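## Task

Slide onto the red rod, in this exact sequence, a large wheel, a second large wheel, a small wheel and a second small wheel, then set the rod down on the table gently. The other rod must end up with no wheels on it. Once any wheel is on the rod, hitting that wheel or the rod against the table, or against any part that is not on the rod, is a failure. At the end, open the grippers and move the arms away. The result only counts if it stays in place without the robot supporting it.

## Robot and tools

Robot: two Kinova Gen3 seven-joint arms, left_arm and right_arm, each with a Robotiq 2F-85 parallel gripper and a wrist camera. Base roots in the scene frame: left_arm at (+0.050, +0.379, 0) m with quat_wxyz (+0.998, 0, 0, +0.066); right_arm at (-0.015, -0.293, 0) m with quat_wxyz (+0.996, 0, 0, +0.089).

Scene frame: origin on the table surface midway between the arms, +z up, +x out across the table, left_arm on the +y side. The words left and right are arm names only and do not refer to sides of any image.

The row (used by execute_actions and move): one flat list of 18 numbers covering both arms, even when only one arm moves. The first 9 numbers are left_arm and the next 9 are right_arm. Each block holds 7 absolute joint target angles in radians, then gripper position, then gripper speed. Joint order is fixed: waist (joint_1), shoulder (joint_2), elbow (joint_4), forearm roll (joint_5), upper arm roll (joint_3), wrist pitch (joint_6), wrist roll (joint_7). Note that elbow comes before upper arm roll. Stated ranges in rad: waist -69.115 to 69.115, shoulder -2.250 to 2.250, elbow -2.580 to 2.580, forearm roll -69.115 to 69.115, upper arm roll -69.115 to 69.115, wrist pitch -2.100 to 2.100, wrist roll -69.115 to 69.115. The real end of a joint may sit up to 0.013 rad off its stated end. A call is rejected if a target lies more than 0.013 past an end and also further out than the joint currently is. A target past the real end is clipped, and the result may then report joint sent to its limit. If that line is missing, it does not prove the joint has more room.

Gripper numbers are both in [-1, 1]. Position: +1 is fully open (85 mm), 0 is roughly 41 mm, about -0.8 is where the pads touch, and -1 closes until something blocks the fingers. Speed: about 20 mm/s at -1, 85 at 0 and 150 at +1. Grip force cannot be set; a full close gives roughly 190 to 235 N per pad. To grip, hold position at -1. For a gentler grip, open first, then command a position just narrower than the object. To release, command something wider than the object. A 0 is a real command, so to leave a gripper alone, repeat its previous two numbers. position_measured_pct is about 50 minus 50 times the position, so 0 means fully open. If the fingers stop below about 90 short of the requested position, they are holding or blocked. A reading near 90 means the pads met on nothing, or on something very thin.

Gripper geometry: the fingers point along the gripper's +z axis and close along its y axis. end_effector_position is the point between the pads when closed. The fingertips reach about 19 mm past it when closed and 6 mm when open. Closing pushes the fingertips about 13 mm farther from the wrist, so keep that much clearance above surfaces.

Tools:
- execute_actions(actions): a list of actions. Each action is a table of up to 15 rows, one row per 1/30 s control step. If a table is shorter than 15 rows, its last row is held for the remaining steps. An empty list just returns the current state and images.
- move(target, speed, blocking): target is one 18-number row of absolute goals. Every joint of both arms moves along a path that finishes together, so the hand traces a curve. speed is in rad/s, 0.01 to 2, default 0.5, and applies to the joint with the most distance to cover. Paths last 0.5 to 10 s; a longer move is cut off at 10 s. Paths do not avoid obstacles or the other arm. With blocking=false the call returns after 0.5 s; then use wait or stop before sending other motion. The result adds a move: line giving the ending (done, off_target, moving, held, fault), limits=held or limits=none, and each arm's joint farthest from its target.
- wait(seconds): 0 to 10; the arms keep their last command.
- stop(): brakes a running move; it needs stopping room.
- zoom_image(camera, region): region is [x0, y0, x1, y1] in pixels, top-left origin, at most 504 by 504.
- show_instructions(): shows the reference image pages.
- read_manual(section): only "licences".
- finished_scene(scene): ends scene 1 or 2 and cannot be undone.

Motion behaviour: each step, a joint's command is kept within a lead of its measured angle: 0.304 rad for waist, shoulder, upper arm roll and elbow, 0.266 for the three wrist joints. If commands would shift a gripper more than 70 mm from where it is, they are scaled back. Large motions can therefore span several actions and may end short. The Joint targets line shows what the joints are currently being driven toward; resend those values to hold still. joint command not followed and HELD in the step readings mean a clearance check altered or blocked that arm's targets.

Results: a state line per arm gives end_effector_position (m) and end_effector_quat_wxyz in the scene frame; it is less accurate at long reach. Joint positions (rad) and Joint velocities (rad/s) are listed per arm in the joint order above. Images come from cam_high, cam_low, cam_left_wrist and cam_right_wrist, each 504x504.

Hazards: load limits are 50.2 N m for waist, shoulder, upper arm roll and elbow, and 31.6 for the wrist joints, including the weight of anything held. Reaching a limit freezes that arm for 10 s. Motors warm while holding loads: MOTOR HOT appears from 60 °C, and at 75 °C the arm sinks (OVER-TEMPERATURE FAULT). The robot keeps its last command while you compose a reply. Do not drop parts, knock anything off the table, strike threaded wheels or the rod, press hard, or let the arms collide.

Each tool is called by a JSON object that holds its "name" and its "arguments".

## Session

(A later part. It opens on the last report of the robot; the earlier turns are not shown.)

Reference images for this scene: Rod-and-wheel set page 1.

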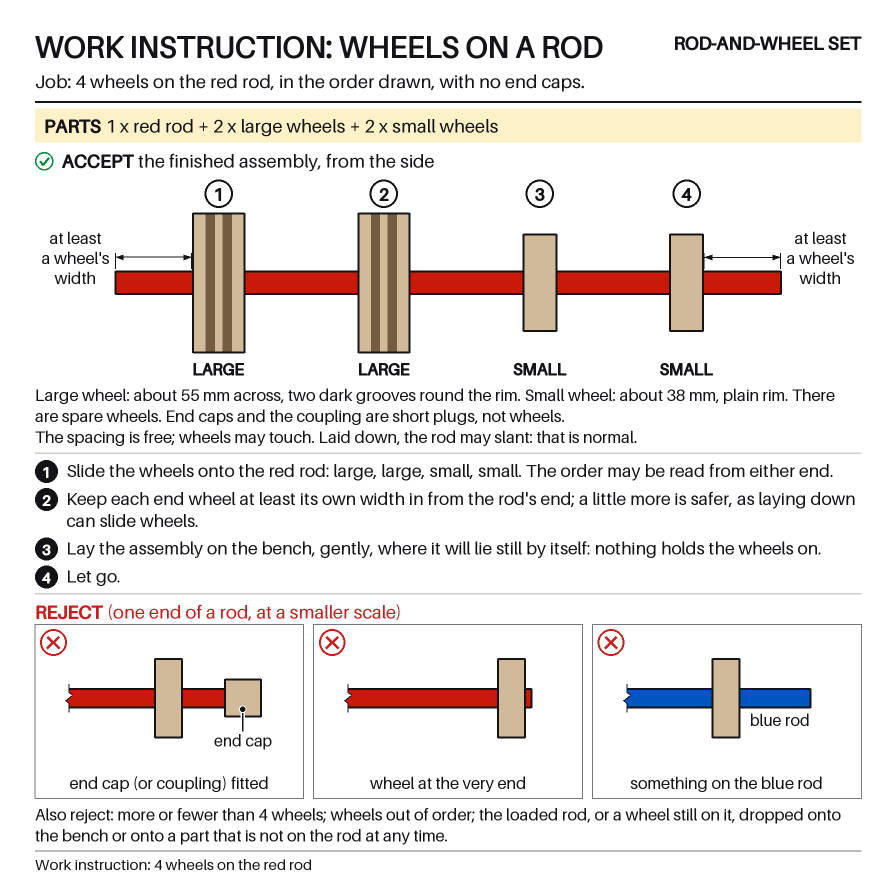

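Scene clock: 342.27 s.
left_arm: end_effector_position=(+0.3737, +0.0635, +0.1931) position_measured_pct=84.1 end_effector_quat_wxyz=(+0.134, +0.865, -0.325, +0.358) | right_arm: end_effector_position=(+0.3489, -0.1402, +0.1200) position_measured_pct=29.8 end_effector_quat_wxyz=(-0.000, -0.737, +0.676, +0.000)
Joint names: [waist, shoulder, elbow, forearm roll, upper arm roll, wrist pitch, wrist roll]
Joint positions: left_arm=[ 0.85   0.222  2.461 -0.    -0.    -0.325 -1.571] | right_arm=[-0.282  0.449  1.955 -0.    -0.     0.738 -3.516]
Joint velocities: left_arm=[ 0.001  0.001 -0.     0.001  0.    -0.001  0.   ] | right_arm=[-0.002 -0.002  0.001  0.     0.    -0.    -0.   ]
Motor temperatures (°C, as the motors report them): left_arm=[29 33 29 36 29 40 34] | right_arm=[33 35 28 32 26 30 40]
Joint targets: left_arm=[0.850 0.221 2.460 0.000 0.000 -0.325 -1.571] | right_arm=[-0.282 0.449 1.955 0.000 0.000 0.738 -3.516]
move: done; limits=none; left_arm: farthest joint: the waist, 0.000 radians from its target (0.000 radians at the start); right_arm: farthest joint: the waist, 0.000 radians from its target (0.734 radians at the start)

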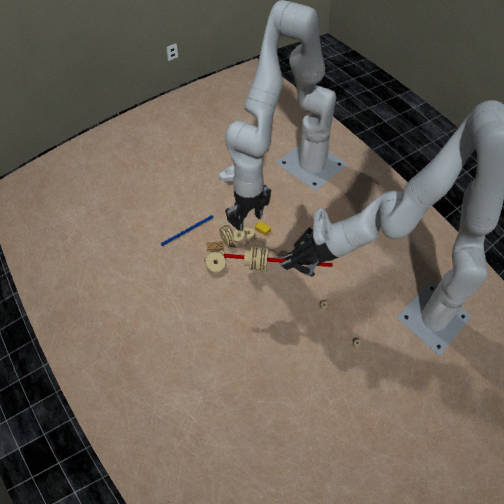

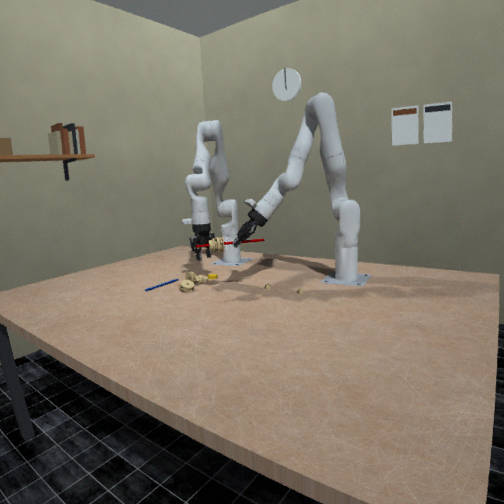

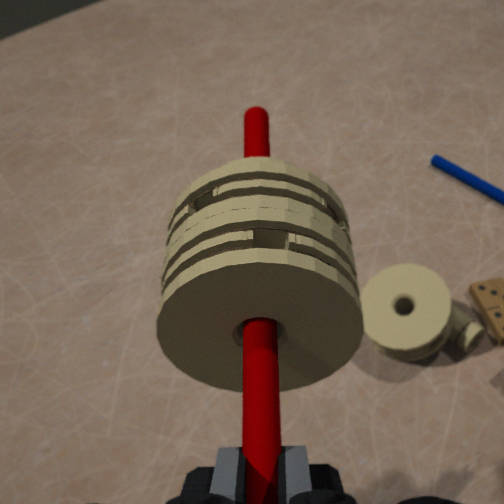

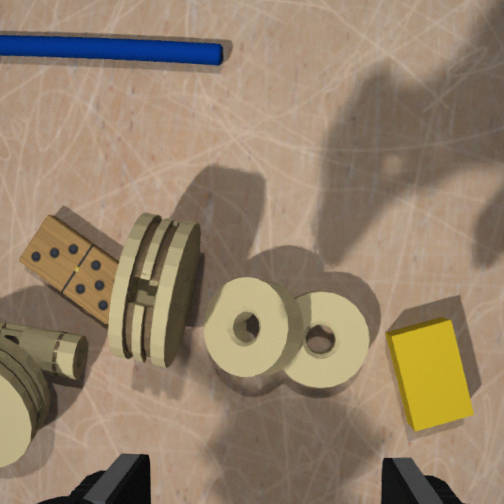

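{"name": "move", "arguments": {"target": [0.85,0.2211,2.4602,0,0,-0.3251,-1.571,-1,-0.5, -0.2158,0.4808,2.1019,0,0,0.5589,-1.878,0.3,0], "speed": 0.8}}

Scene clock: 364.57 s.
left_arm: end_effector_position=(+0.3737, +0.0635, +0.1931) position_measured_pct=84.1 end_effector_quat_wxyz=(+0.134, +0.865, -0.325, +0.358) | right_arm: end_effector_position=(+0.3281, -0.1772, +0.0800) position_measured_pct=34.9 end_effector_quat_wxyz=(-0.000, +0.999, +0.044, +0.000)
Joint names: [waist, shoulder, elbow, forearm roll, upper arm roll, wrist pitch, wrist roll]
Joint positions: left_arm=[ 0.85   0.222  2.461 -0.    -0.    -0.325 -1.571] | right_arm=[-0.216  0.481  2.102  0.     0.     0.559 -1.878]
Joint velocities: left_arm=[ 0.001 -0.001  0.     0.     0.     0.001 -0.001] | right_arm=[ 0.001  0.     0.001 -0.     0.    -0.     0.   ]
Motor temperatures (°C, as the motors report them): left_arm=[29 33 29 36 29 40 34] | right_arm=[33 34 28 32 26 30 40]
Joint targets: left_arm=[0.850 0.221 2.460 0.000 0.000 -0.325 -1.571] | right_arm=[-0.216 0.481 2.102 0.000 0.000 0.559 -1.878]
move: done; limits=none; left_arm: farthest joint: the waist, 0.000 radians from its target (0.000 radians at the start); right_arm: farthest joint: the waist, 0.000 radians from its target (0.066 radians at the start)

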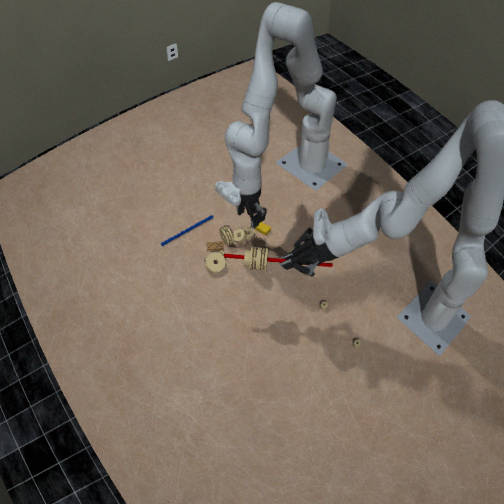

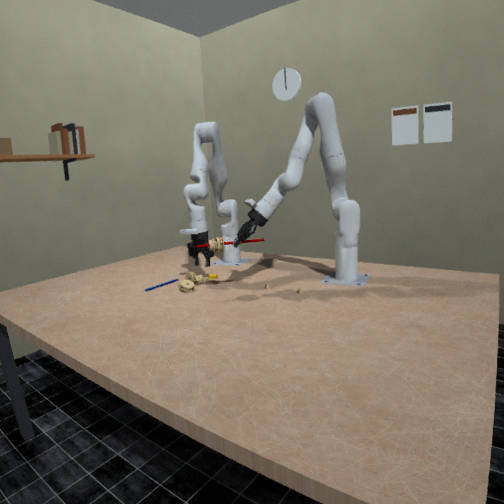

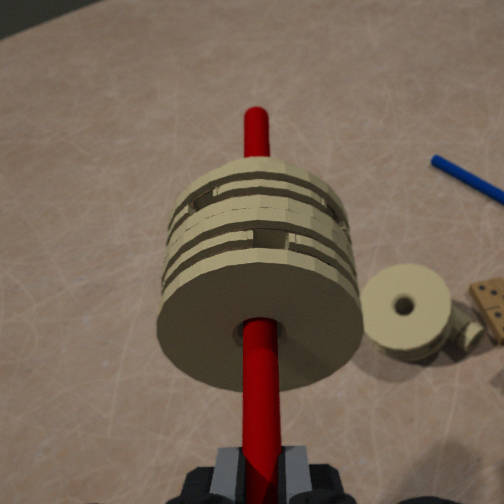

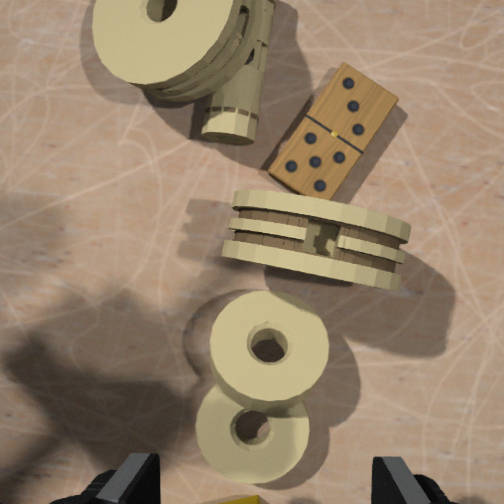

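{"name": "move", "arguments": {"target": [0.85,0.2211,2.4602,0,0,-0.3251,-1.571,-1,-0.5, -0.2221,0.50,2.09,0,0,0.5516,-1.885,0.3,0], "speed": 0.2}}

Scene clock: 375.53 s.
left_arm: end_effector_position=(+0.3737, +0.0635, +0.1931) position_measured_pct=84.1 end_effector_quat_wxyz=(+0.134, +0.865, -0.325, +0.358) | right_arm: end_effector_position=(+0.3322, -0.1731, +0.0751) position_measured_pct=34.9 end_effector_quat_wxyz=(-0.000, +0.999, +0.043, +0.000)
Joint names: [waist, shoulder, elbow, forearm roll, upper arm roll, wrist pitch, wrist roll]
Joint positions: left_arm=[ 0.85   0.222  2.461 -0.    -0.    -0.325 -1.571] | right_arm=[-0.222  0.5    2.09  -0.    -0.     0.552 -1.885]
Joint velocities: left_arm=[-0.001 -0.     0.001 -0.     0.     0.001  0.001] | right_arm=[-0.001  0.002 -0.     0.     0.    -0.    -0.   ]
Motor temperatures (°C, as the motors report them): left_arm=[29 33 29 36 29 40 34] | right_arm=[33 34 28 32 26 30 40]
Joint targets: left_arm=[0.850 0.221 2.460 0.000 0.000 -0.325 -1.571] | right_arm=[-0.222 0.500 2.090 0.000 0.000 0.552 -1.885]
move: done; limits=none; left_arm: farthest joint: the waist, 0.000 radians from its target (0.000 radians at the start); right_arm: farthest joint: the waist, 0.000 radians from its target (0.006 radians at the start)

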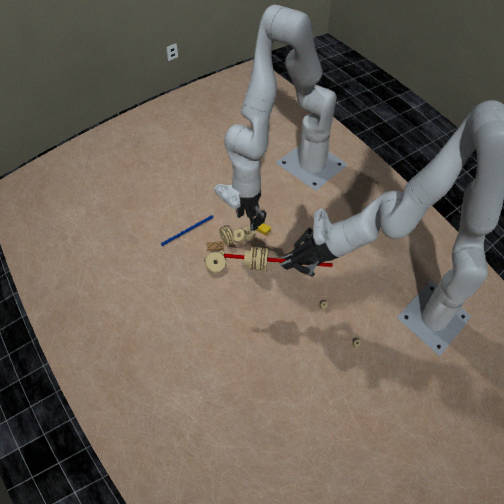

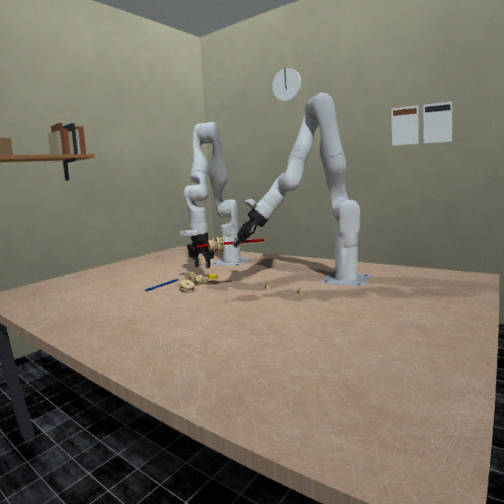

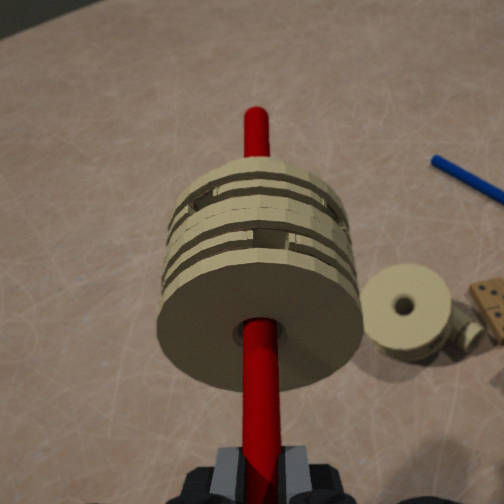

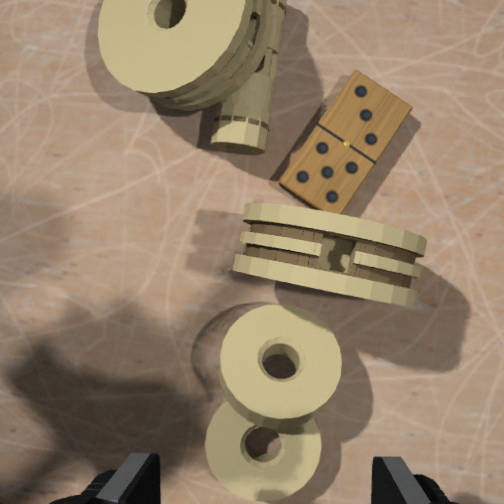

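{"name": "move", "arguments": {"target": [0.85,0.2211,2.4602,0,0,-0.3251,-1.571,-1,-0.5, -0.2221,0.6425,2.1185,0,0,0.3806,-1.885,0.3,0], "speed": 0.15}}

Scene clock: 378.83 s.
left_arm: end_effector_position=(+0.3737, +0.0635, +0.1931) position_measured_pct=84.1 end_effector_quat_wxyz=(+0.134, +0.865, -0.325, +0.358) | right_arm: end_effector_position=(+0.3344, -0.1721, +0.0186) position_measured_pct=34.9 end_effector_quat_wxyz=(-0.000, +0.999, +0.043, +0.000)
Joint names: [waist, shoulder, elbow, forearm roll, upper arm roll, wrist pitch, wrist roll]
Joint positions: left_arm=[ 0.85   0.222  2.461 -0.    -0.    -0.325 -1.571] | right_arm=[-0.222  0.642  2.118  0.    -0.     0.381 -1.885]
Joint velocities: left_arm=[ 0.001  0.     0.     0.001  0.    -0.001 -0.   ] | right_arm=[-0.     0.003 -0.     0.    -0.    -0.    -0.   ]
Motor temperatures (°C, as the motors report them): left_arm=[29 33 29 36 29 40 34] | right_arm=[33 34 28 32 26 30 40]
Joint targets: left_arm=[0.850 0.221 2.460 0.000 0.000 -0.325 -1.571] | right_arm=[-0.222 0.643 2.119 0.000 0.000 0.381 -1.885]
move: done; limits=none; left_arm: farthest joint: the waist, 0.000 radians from its target (0.000 radians at the start); right_arm: farthest joint: the waist, 0.000 radians from its target (0.000 radians at the start)

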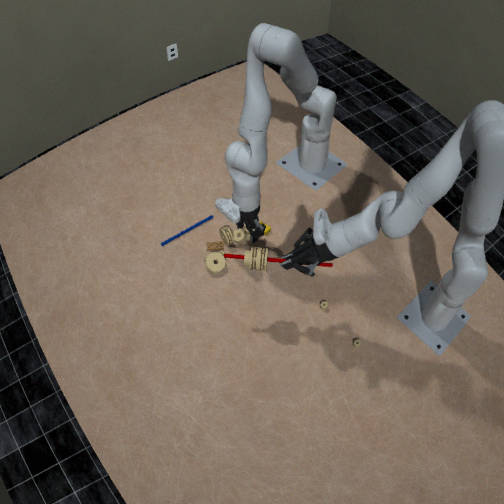

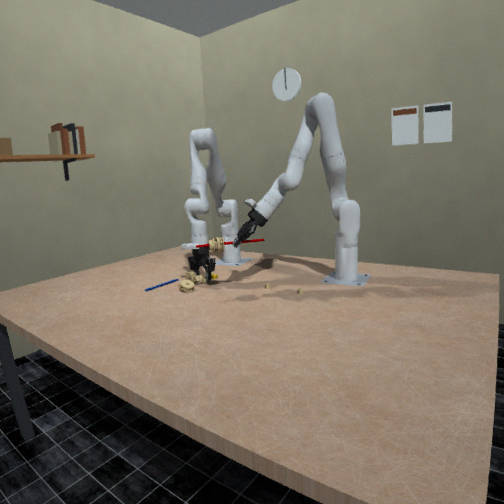

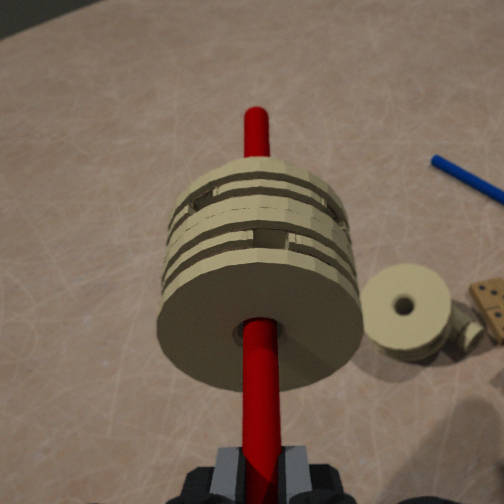

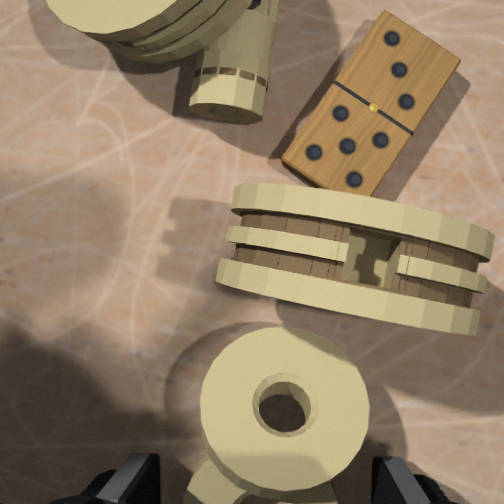

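{"name": "move", "arguments": {"target": [0.85,0.2211,2.4602,0,0,-0.3251,-1.571,-1,-0.5, -0.2221,0.6425,2.1185,0,0,0.3806,-1.885,-1,0]}}

{"name": "move", "arguments": {"target": [0.85,0.2211,2.4602,0,0,-0.3251,-1.571,-1,-0.5, -0.2780,0.6377,2.1125,0,0,0.3914,-1.941,-1,0], "speed": 0.05}}

Scene clock: 383.10 s.
left_arm: end_effector_position=(+0.3737, +0.0635, +0.1931) position_measured_pct=84.1 end_effector_quat_wxyz=(+0.134, +0.865, -0.325, +0.358) | right_arm: end_effector_position=(+0.3345, -0.1718, +0.0194) position_measured_pct=56.0 end_effector_quat_wxyz=(-0.000, +0.999, +0.043, +0.001)
Joint names: [waist, shoulder, elbow, forearm roll, upper arm roll, wrist pitch, wrist roll]
Joint positions: left_arm=[ 0.85   0.222  2.461 -0.    -0.    -0.325 -1.571] | right_arm=[-0.222  0.64   2.119 -0.    -0.     0.382 -1.885]
Joint velocities: left_arm=[ 0.001 -0.    -0.     0.     0.001 -0.    -0.001] | right_arm=[-0.  0. -0. -0.  0.  0.  0.]
Motor temperatures (°C, as the motors report them): left_arm=[29 33 29 36 29 40 34] | right_arm=[33 34 28 32 26 30 40]
Joint targets: left_arm=[0.850 0.221 2.460 0.000 0.000 -0.325 -1.571] | right_arm=[-0.222 0.642 2.119 0.000 0.000 0.381 -1.885]
move: done; limits=none; left_arm: farthest joint: the waist, 0.000 radians from its target (0.000 radians at the start); right_arm: farthest joint: the shoulder, 0.002 radians from its target (0.000 radians at the start)

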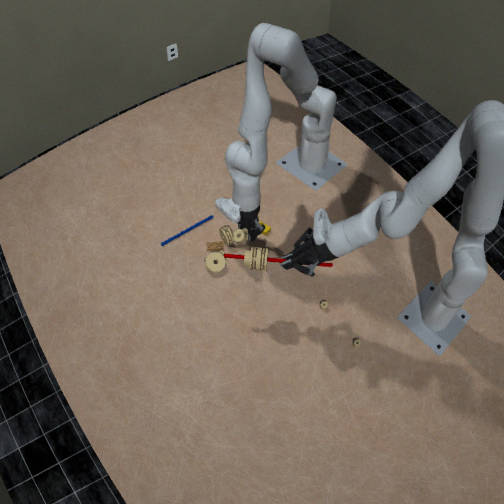

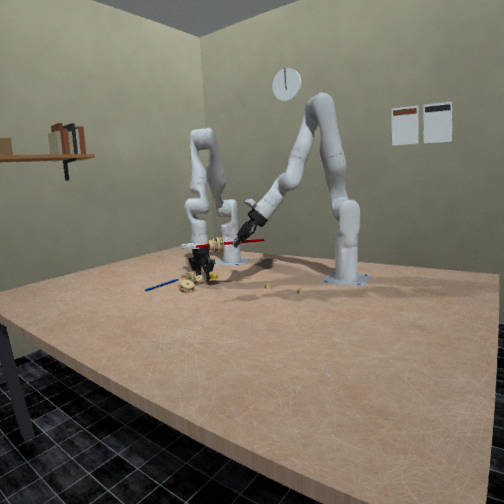

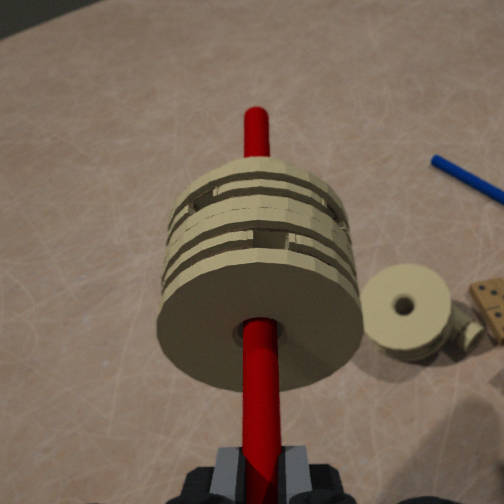

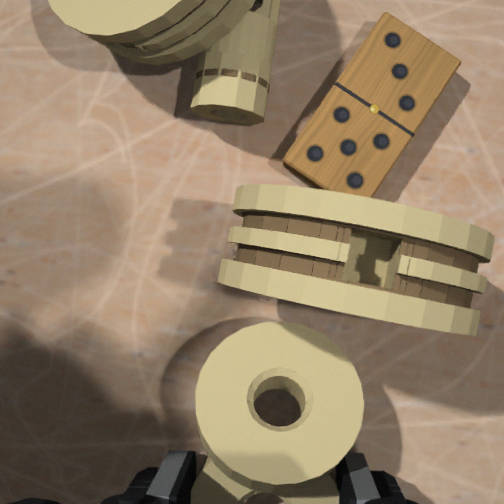

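Scene clock: 384.47 s.
left_arm: end_effector_position=(+0.3737, +0.0635, +0.1931) position_measured_pct=84.1 end_effector_quat_wxyz=(+0.134, +0.865, -0.325, +0.358) | right_arm: end_effector_position=(+0.3284, -0.1522, +0.0210) position_measured_pct=56.0 end_effector_quat_wxyz=(+0.000, +0.999, +0.043, -0.000)
Joint names: [waist, shoulder, elbow, forearm roll, upper arm roll, wrist pitch, wrist roll]
Joint positions: left_arm=[ 0.85   0.222  2.461 -0.    -0.    -0.325 -1.571] | right_arm=[-0.278  0.638  2.113 -0.    -0.     0.391 -1.941]
Joint velocities: left_arm=[-0.001  0.001  0.     0.001 -0.     0.001 -0.001] | right_arm=[-0.002 -0.     0.001  0.     0.     0.    -0.   ]
Motor temperatures (°C, as the motors report them): left_arm=[29 33 29 36 29 40 34] | right_arm=[33 34 28 32 26 30 40]
Joint targets: left_arm=[0.850 0.221 2.460 0.000 0.000 -0.325 -1.571] | right_arm=[-0.278 0.638 2.112 0.000 0.000 0.391 -1.941]
move: done; limits=none; left_arm: farthest joint: the waist, 0.000 radians from its target (0.000 radians at the start); right_arm: farthest joint: the waist, 0.000 radians from its target (0.056 radians at the start)

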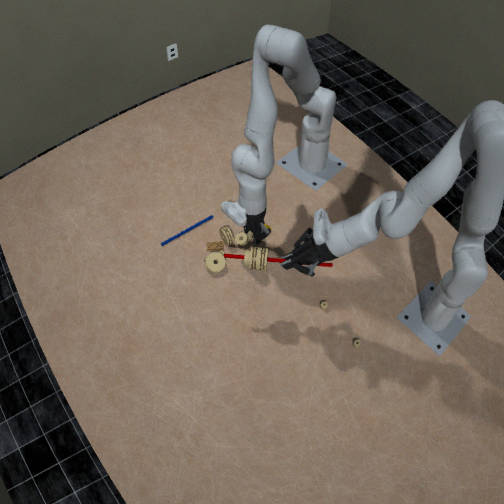

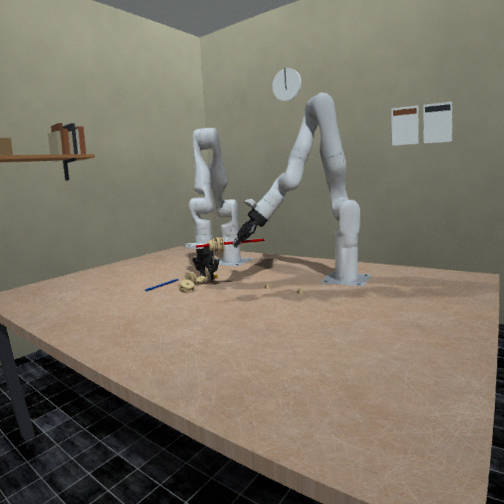

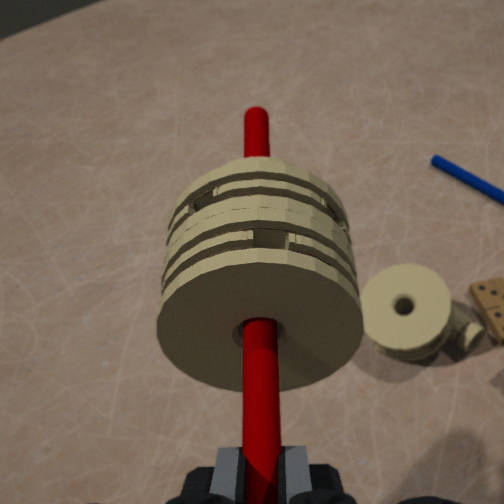

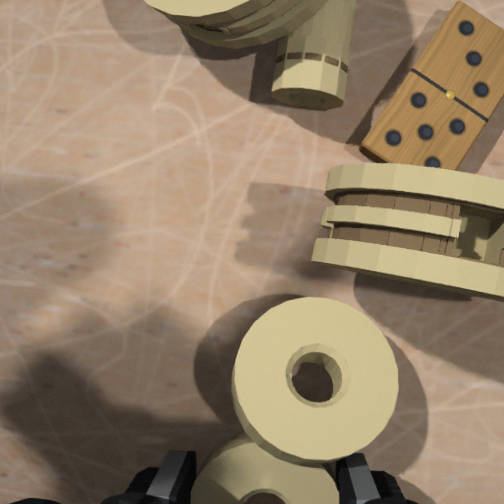

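{"name": "move", "arguments": {"target": [0.85,0.2211,2.4602,0,0,-0.3251,-1.571,-1,-0.5, -0.3063,0.5782,2.0974,0,0,0.4660,-1.96,-1,0], "speed": 0.05}}

Scene clock: 389.80 s.
left_arm: end_effector_position=(+0.3737, +0.0635, +0.1931) position_measured_pct=84.1 end_effector_quat_wxyz=(+0.134, +0.865, -0.325, +0.358) | right_arm: end_effector_position=(+0.3249, -0.1421, +0.0450) position_measured_pct=56.0 end_effector_quat_wxyz=(+0.000, +0.999, +0.048, -0.000)
Joint names: [waist, shoulder, elbow, forearm roll, upper arm roll, wrist pitch, wrist roll]
Joint positions: left_arm=[ 0.85   0.222  2.461 -0.    -0.    -0.325 -1.571] | right_arm=[-0.306  0.578  2.097 -0.    -0.     0.466 -1.96 ]
Joint velocities: left_arm=[ 0.     0.     0.    -0.    -0.     0.001  0.   ] | right_arm=[-0.001 -0.002  0.001 -0.     0.     0.    -0.   ]
Motor temperatures (°C, as the motors report them): left_arm=[29 33 29 36 29 40 34] | right_arm=[33 34 28 32 26 30 40]
Joint targets: left_arm=[0.850 0.221 2.460 0.000 0.000 -0.325 -1.571] | right_arm=[-0.306 0.578 2.097 0.000 0.000 0.466 -1.960]
move: done; limits=none; left_arm: farthest joint: the waist, 0.000 radians from its target (0.000 radians at the start); right_arm: farthest joint: the waist, 0.000 radians from its target (0.028 radians at the start)

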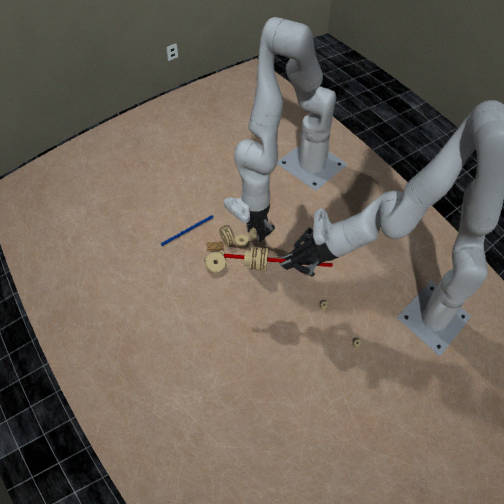

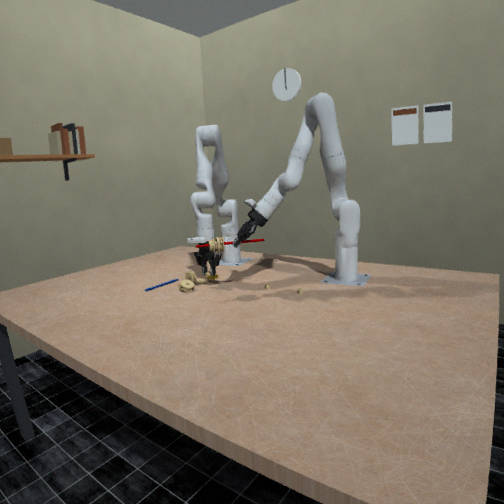

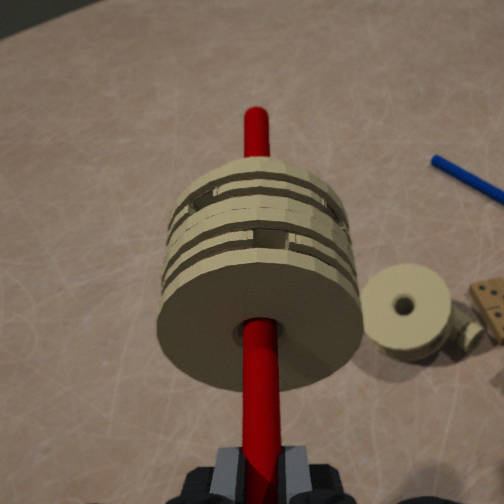

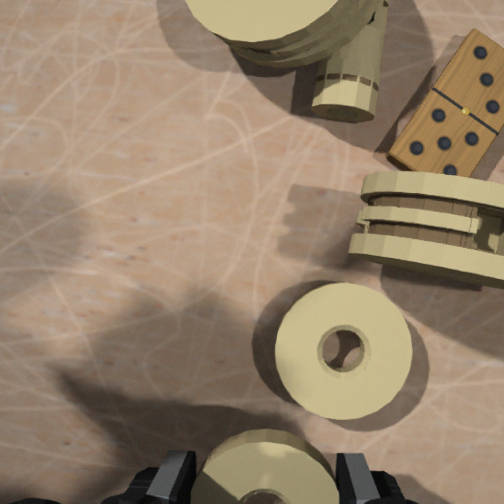

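{"name": "move", "arguments": {"target": [0.85,0.2211,2.4602,0,0,-0.3251,-1.571,-1,-0.5, -0.2,0.4095,2.0273,0,0,0.7048,-1.96,-1,0], "speed": 0.4}}

{"name": "move", "arguments": {"target": [0.85,0.2211,2.4602,0,0,-0.3251,-1.571,-1,-0.5, 0.452,1.141,1.435,-0.858,0,1.964,-1.99,-1,0], "speed": 0.7}}

{"name": "move", "arguments": {"target": [1.1806,0.2211,2.4602,0,0,-0.3251,-1.571,-1,-0.5, 0.452,1.141,1.435,-0.858,0,1.964,-1.99,-1,0], "speed": 0.25}}

{"name": "move", "arguments": {"target": [1.1806,0.2479,2.4082,0,0,-0.2999,-1.571,-1,-0.5, 0.452,1.141,1.435,-0.858,0,1.964,-1.99,-1,0], "speed": 0.05}}

{"name": "zoom_image", "arguments": {"camera": "cam_left_wrist", "region": [180,20,340,180]}}

Scene clock: 396.63 s.
left_arm: end_effector_position=(+0.3737, +0.0635, +0.1931) position_measured_pct=84.1 end_effector_quat_wxyz=(+0.134, +0.865, -0.325, +0.358) | right_arm: end_effector_position=(+0.3390, -0.1790, +0.1199) position_measured_pct=56.0 end_effector_quat_wxyz=(+0.000, +1.000, -0.005, -0.000)
Joint names: [waist, shoulder, elbow, forearm roll, upper arm roll, wrist pitch, wrist roll]
Joint positions: left_arm=[ 0.85   0.222  2.461 -0.    -0.    -0.325 -1.571] | right_arm=[-0.2    0.41   2.027  0.     0.     0.705 -1.96 ]
Joint velocities: left_arm=[ 0.     0.001  0.     0.     0.    -0.    -0.   ] | right_arm=[ 0.002 -0.002  0.    -0.    -0.     0.    -0.   ]
Motor temperatures (°C, as the motors report them): left_arm=[29 33 29 36 29 40 34] | right_arm=[33 34 28 32 26 30 40]
Joint targets: left_arm=[0.850 0.221 2.460 0.000 0.000 -0.325 -1.571] | right_arm=[-0.200 0.409 2.027 0.000 0.000 0.705 -1.960]
move: done; limits=none; left_arm: farthest joint: the waist, 0.000 radians from its target (0.000 radians at the start); right_arm: farthest joint: the waist, 0.000 radians from its target (0.106 radians at the start)

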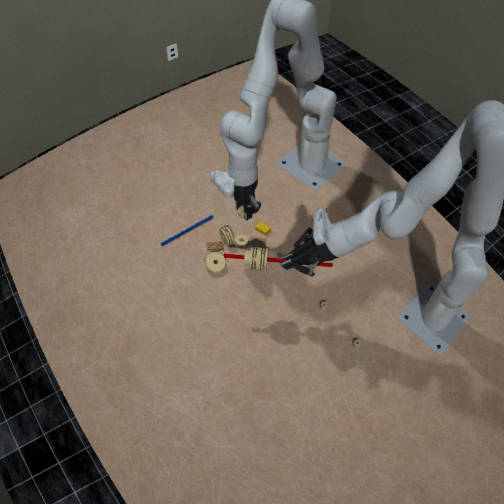

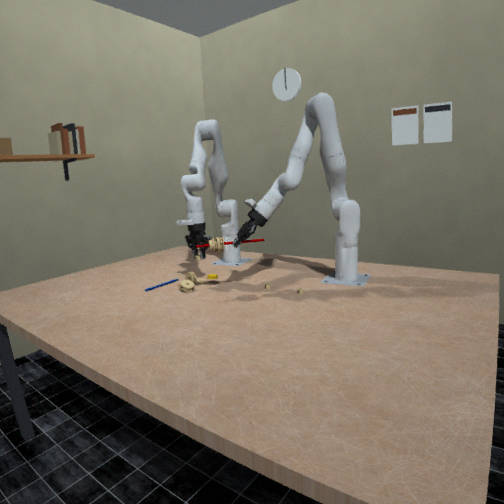

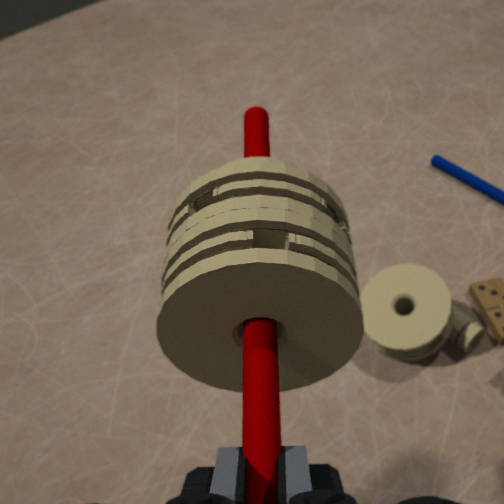

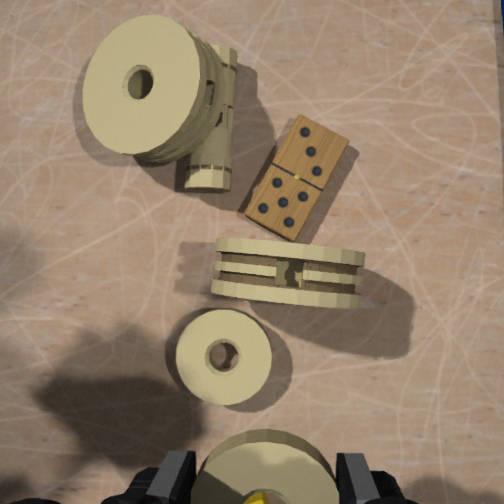

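Scene clock: 399.03 s.
left_arm: end_effector_position=(+0.3737, +0.0635, +0.1931) position_measured_pct=84.1 end_effector_quat_wxyz=(+0.134, +0.865, -0.325, +0.358) | right_arm: end_effector_position=(+0.3529, -0.1960, +0.1946) position_measured_pct=56.0 end_effector_quat_wxyz=(-0.353, +0.612, -0.354, -0.613)
Joint names: [waist, shoulder, elbow, forearm roll, upper arm roll, wrist pitch, wrist roll]
Joint positions: left_arm=[ 0.85   0.222  2.461 -0.    -0.    -0.325 -1.571] | right_arm=[ 0.452  1.141  1.435 -0.858  0.     1.964 -1.99 ]
Joint velocities: left_arm=[-0.001  0.    -0.     0.001 -0.     0.001  0.   ] | right_arm=[ 0.002  0.002 -0.003  0.    -0.     0.    -0.   ]
Motor temperatures (°C, as the motors report them): left_arm=[29 33 29 36 29 40 34] | right_arm=[33 34 28 32 26 30 40]
Joint targets: left_arm=[0.850 0.221 2.460 0.000 0.000 -0.325 -1.571] | right_arm=[0.452 1.141 1.435 -0.858 0.000 1.964 -1.990]
move: done; limits=none; left_arm: farthest joint: the waist, 0.000 radians from its target (0.000 radians at the start); right_arm: farthest joint: the waist, 0.000 radians from its target (0.652 radians at the start)

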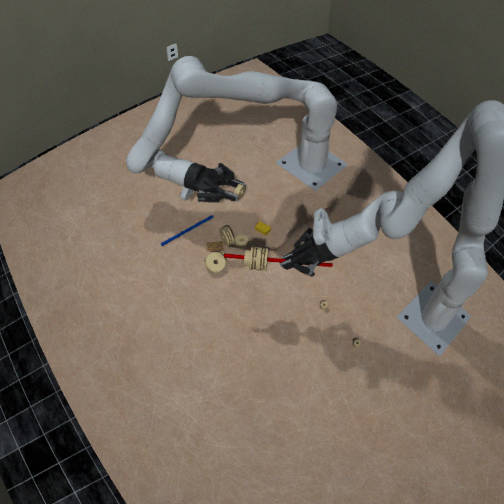

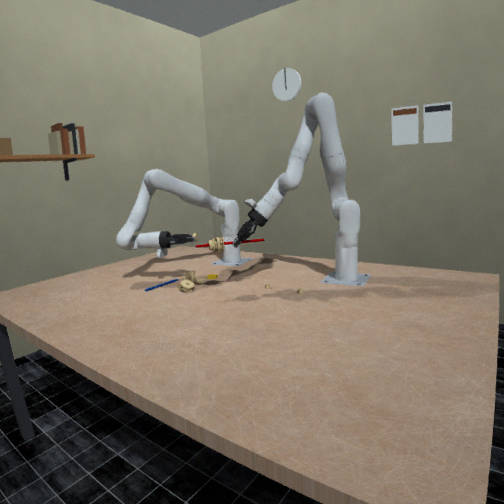

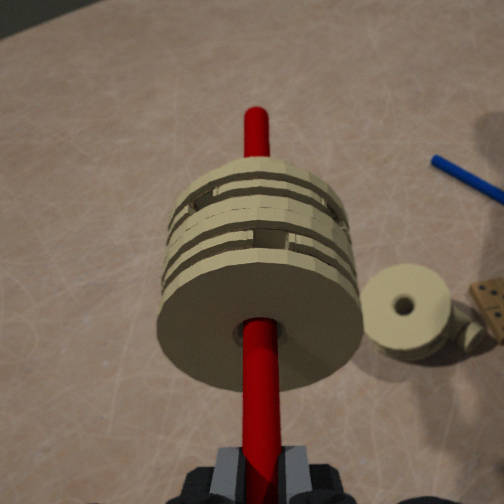

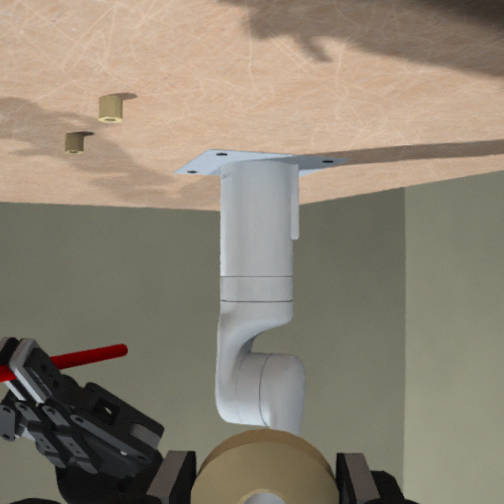

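Scene clock: 400.83 s.
left_arm: end_effector_position=(+0.2538, -0.0245, +0.1931) position_measured_pct=84.1 end_effector_quat_wxyz=(+0.191, +0.800, -0.462, +0.331) | right_arm: end_effector_position=(+0.3529, -0.1961, +0.1945) position_measured_pct=56.0 end_effector_quat_wxyz=(-0.353, +0.612, -0.354, -0.613)
Joint names: [waist, shoulder, elbow, forearm roll, upper arm roll, wrist pitch, wrist roll]
Joint positions: left_arm=[ 1.18   0.222  2.461 -0.     0.    -0.325 -1.571] | right_arm=[ 0.452  1.141  1.435 -0.858 -0.     1.964 -1.99 ]
Joint velocities: left_arm=[ 0.003 -0.    -0.    -0.     0.    -0.     0.   ] | right_arm=[-0. -0. -0. -0.  0. -0.  0.]
Motor temperatures (°C, as the motors report them): left_arm=[29 33 29 36 29 40 34] | right_arm=[33 34 28 32 26 30 40]
Joint targets: left_arm=[1.181 0.221 2.460 0.000 0.000 -0.325 -1.571] | right_arm=[0.452 1.141 1.435 -0.858 0.000 1.964 -1.990]
move: done; limits=none; left_arm: farthest joint: the waist, 0.000 radians from its target (0.331 radians at the start); right_arm: farthest joint: the waist, 0.000 radians from its target (0.000 radians at the start)

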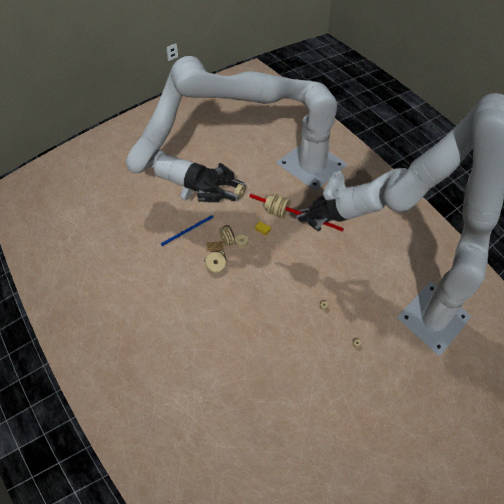

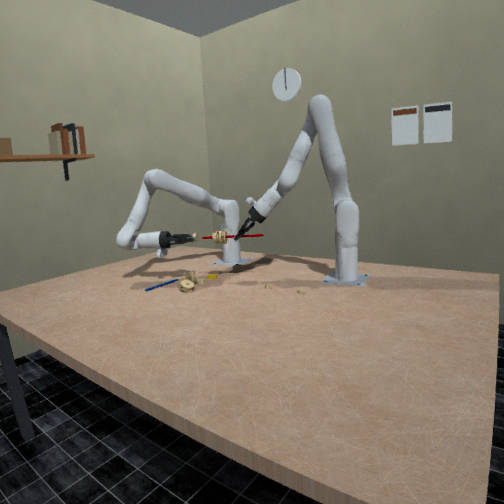

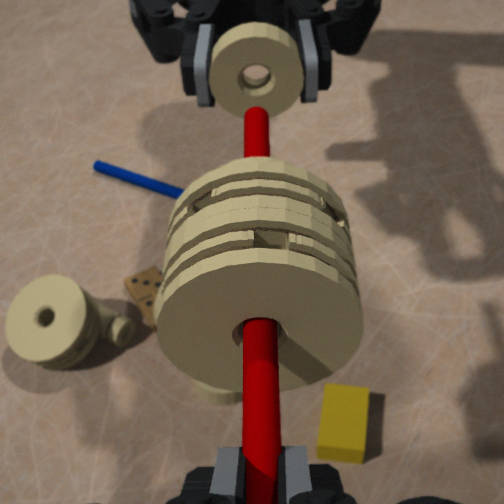

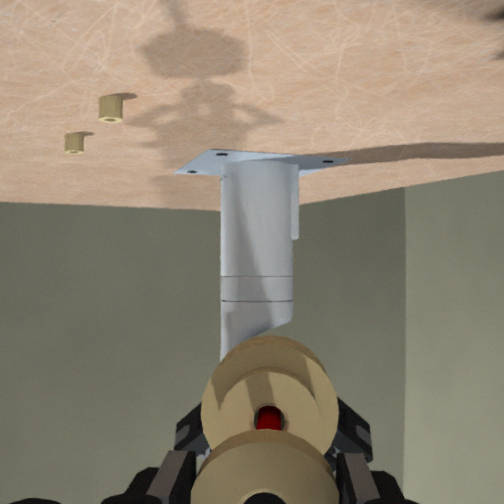

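Scene clock: 402.13 s.
left_arm: end_effector_position=(+0.2626, -0.0402, +0.1941) position_measured_pct=84.1 end_effector_quat_wxyz=(+0.191, +0.800, -0.462, +0.331) | right_arm: end_effector_position=(+0.3529, -0.1961, +0.1945) position_measured_pct=56.0 end_effector_quat_wxyz=(-0.353, +0.612, -0.354, -0.613)
Joint names: [waist, shoulder, elbow, forearm roll, upper arm roll, wrist pitch, wrist roll]
Joint positions: left_arm=[ 1.181  0.248  2.409 -0.    -0.    -0.299 -1.571] | right_arm=[ 0.452  1.141  1.435 -0.858 -0.     1.964 -1.99 ]
Joint velocities: left_arm=[ 0.     0.001 -0.    -0.    -0.     0.     0.   ] | right_arm=[-0.    -0.     0.001  0.    -0.    -0.    -0.   ]
Motor temperatures (°C, as the motors report them): left_arm=[29 33 29 36 29 40 34] | right_arm=[33 34 28 32 26 30 40]
Joint targets: left_arm=[1.181 0.248 2.408 0.000 0.000 -0.300 -1.571] | right_arm=[0.452 1.141 1.435 -0.858 0.000 1.964 -1.990]
move: done; limits=none; left_arm: farthest joint: the waist, 0.000 radians from its target (0.000 radians at the start); right_arm: farthest joint: the waist, 0.000 radians from its target (0.000 radians at the start)

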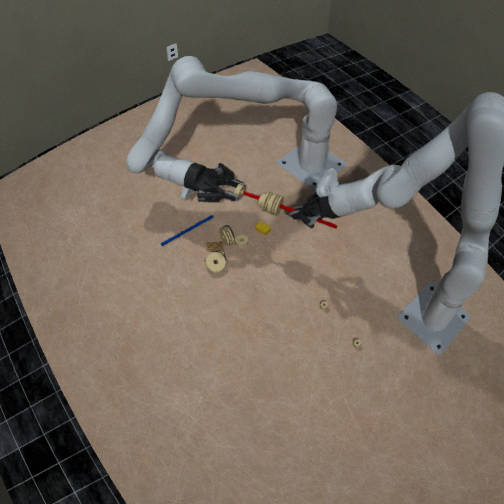

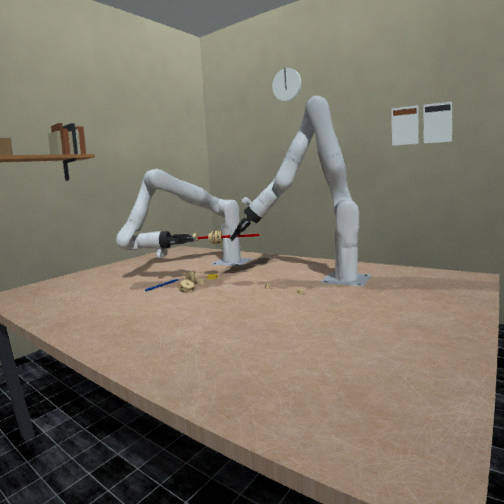

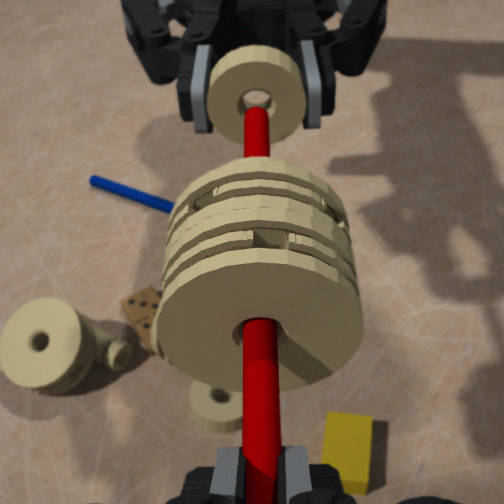

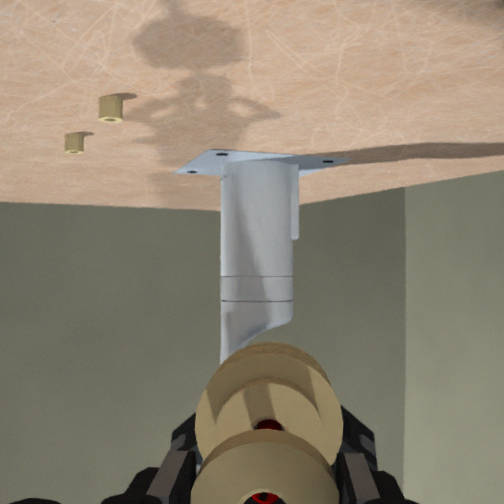

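Region (180, 20, 340, 180) of cam_left_wrist's 504x504 image, scaled by 3.150.

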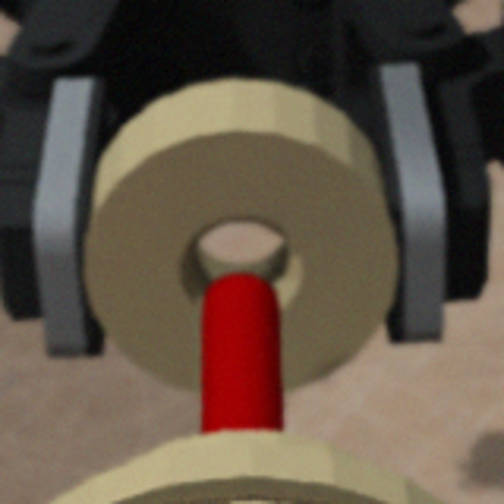

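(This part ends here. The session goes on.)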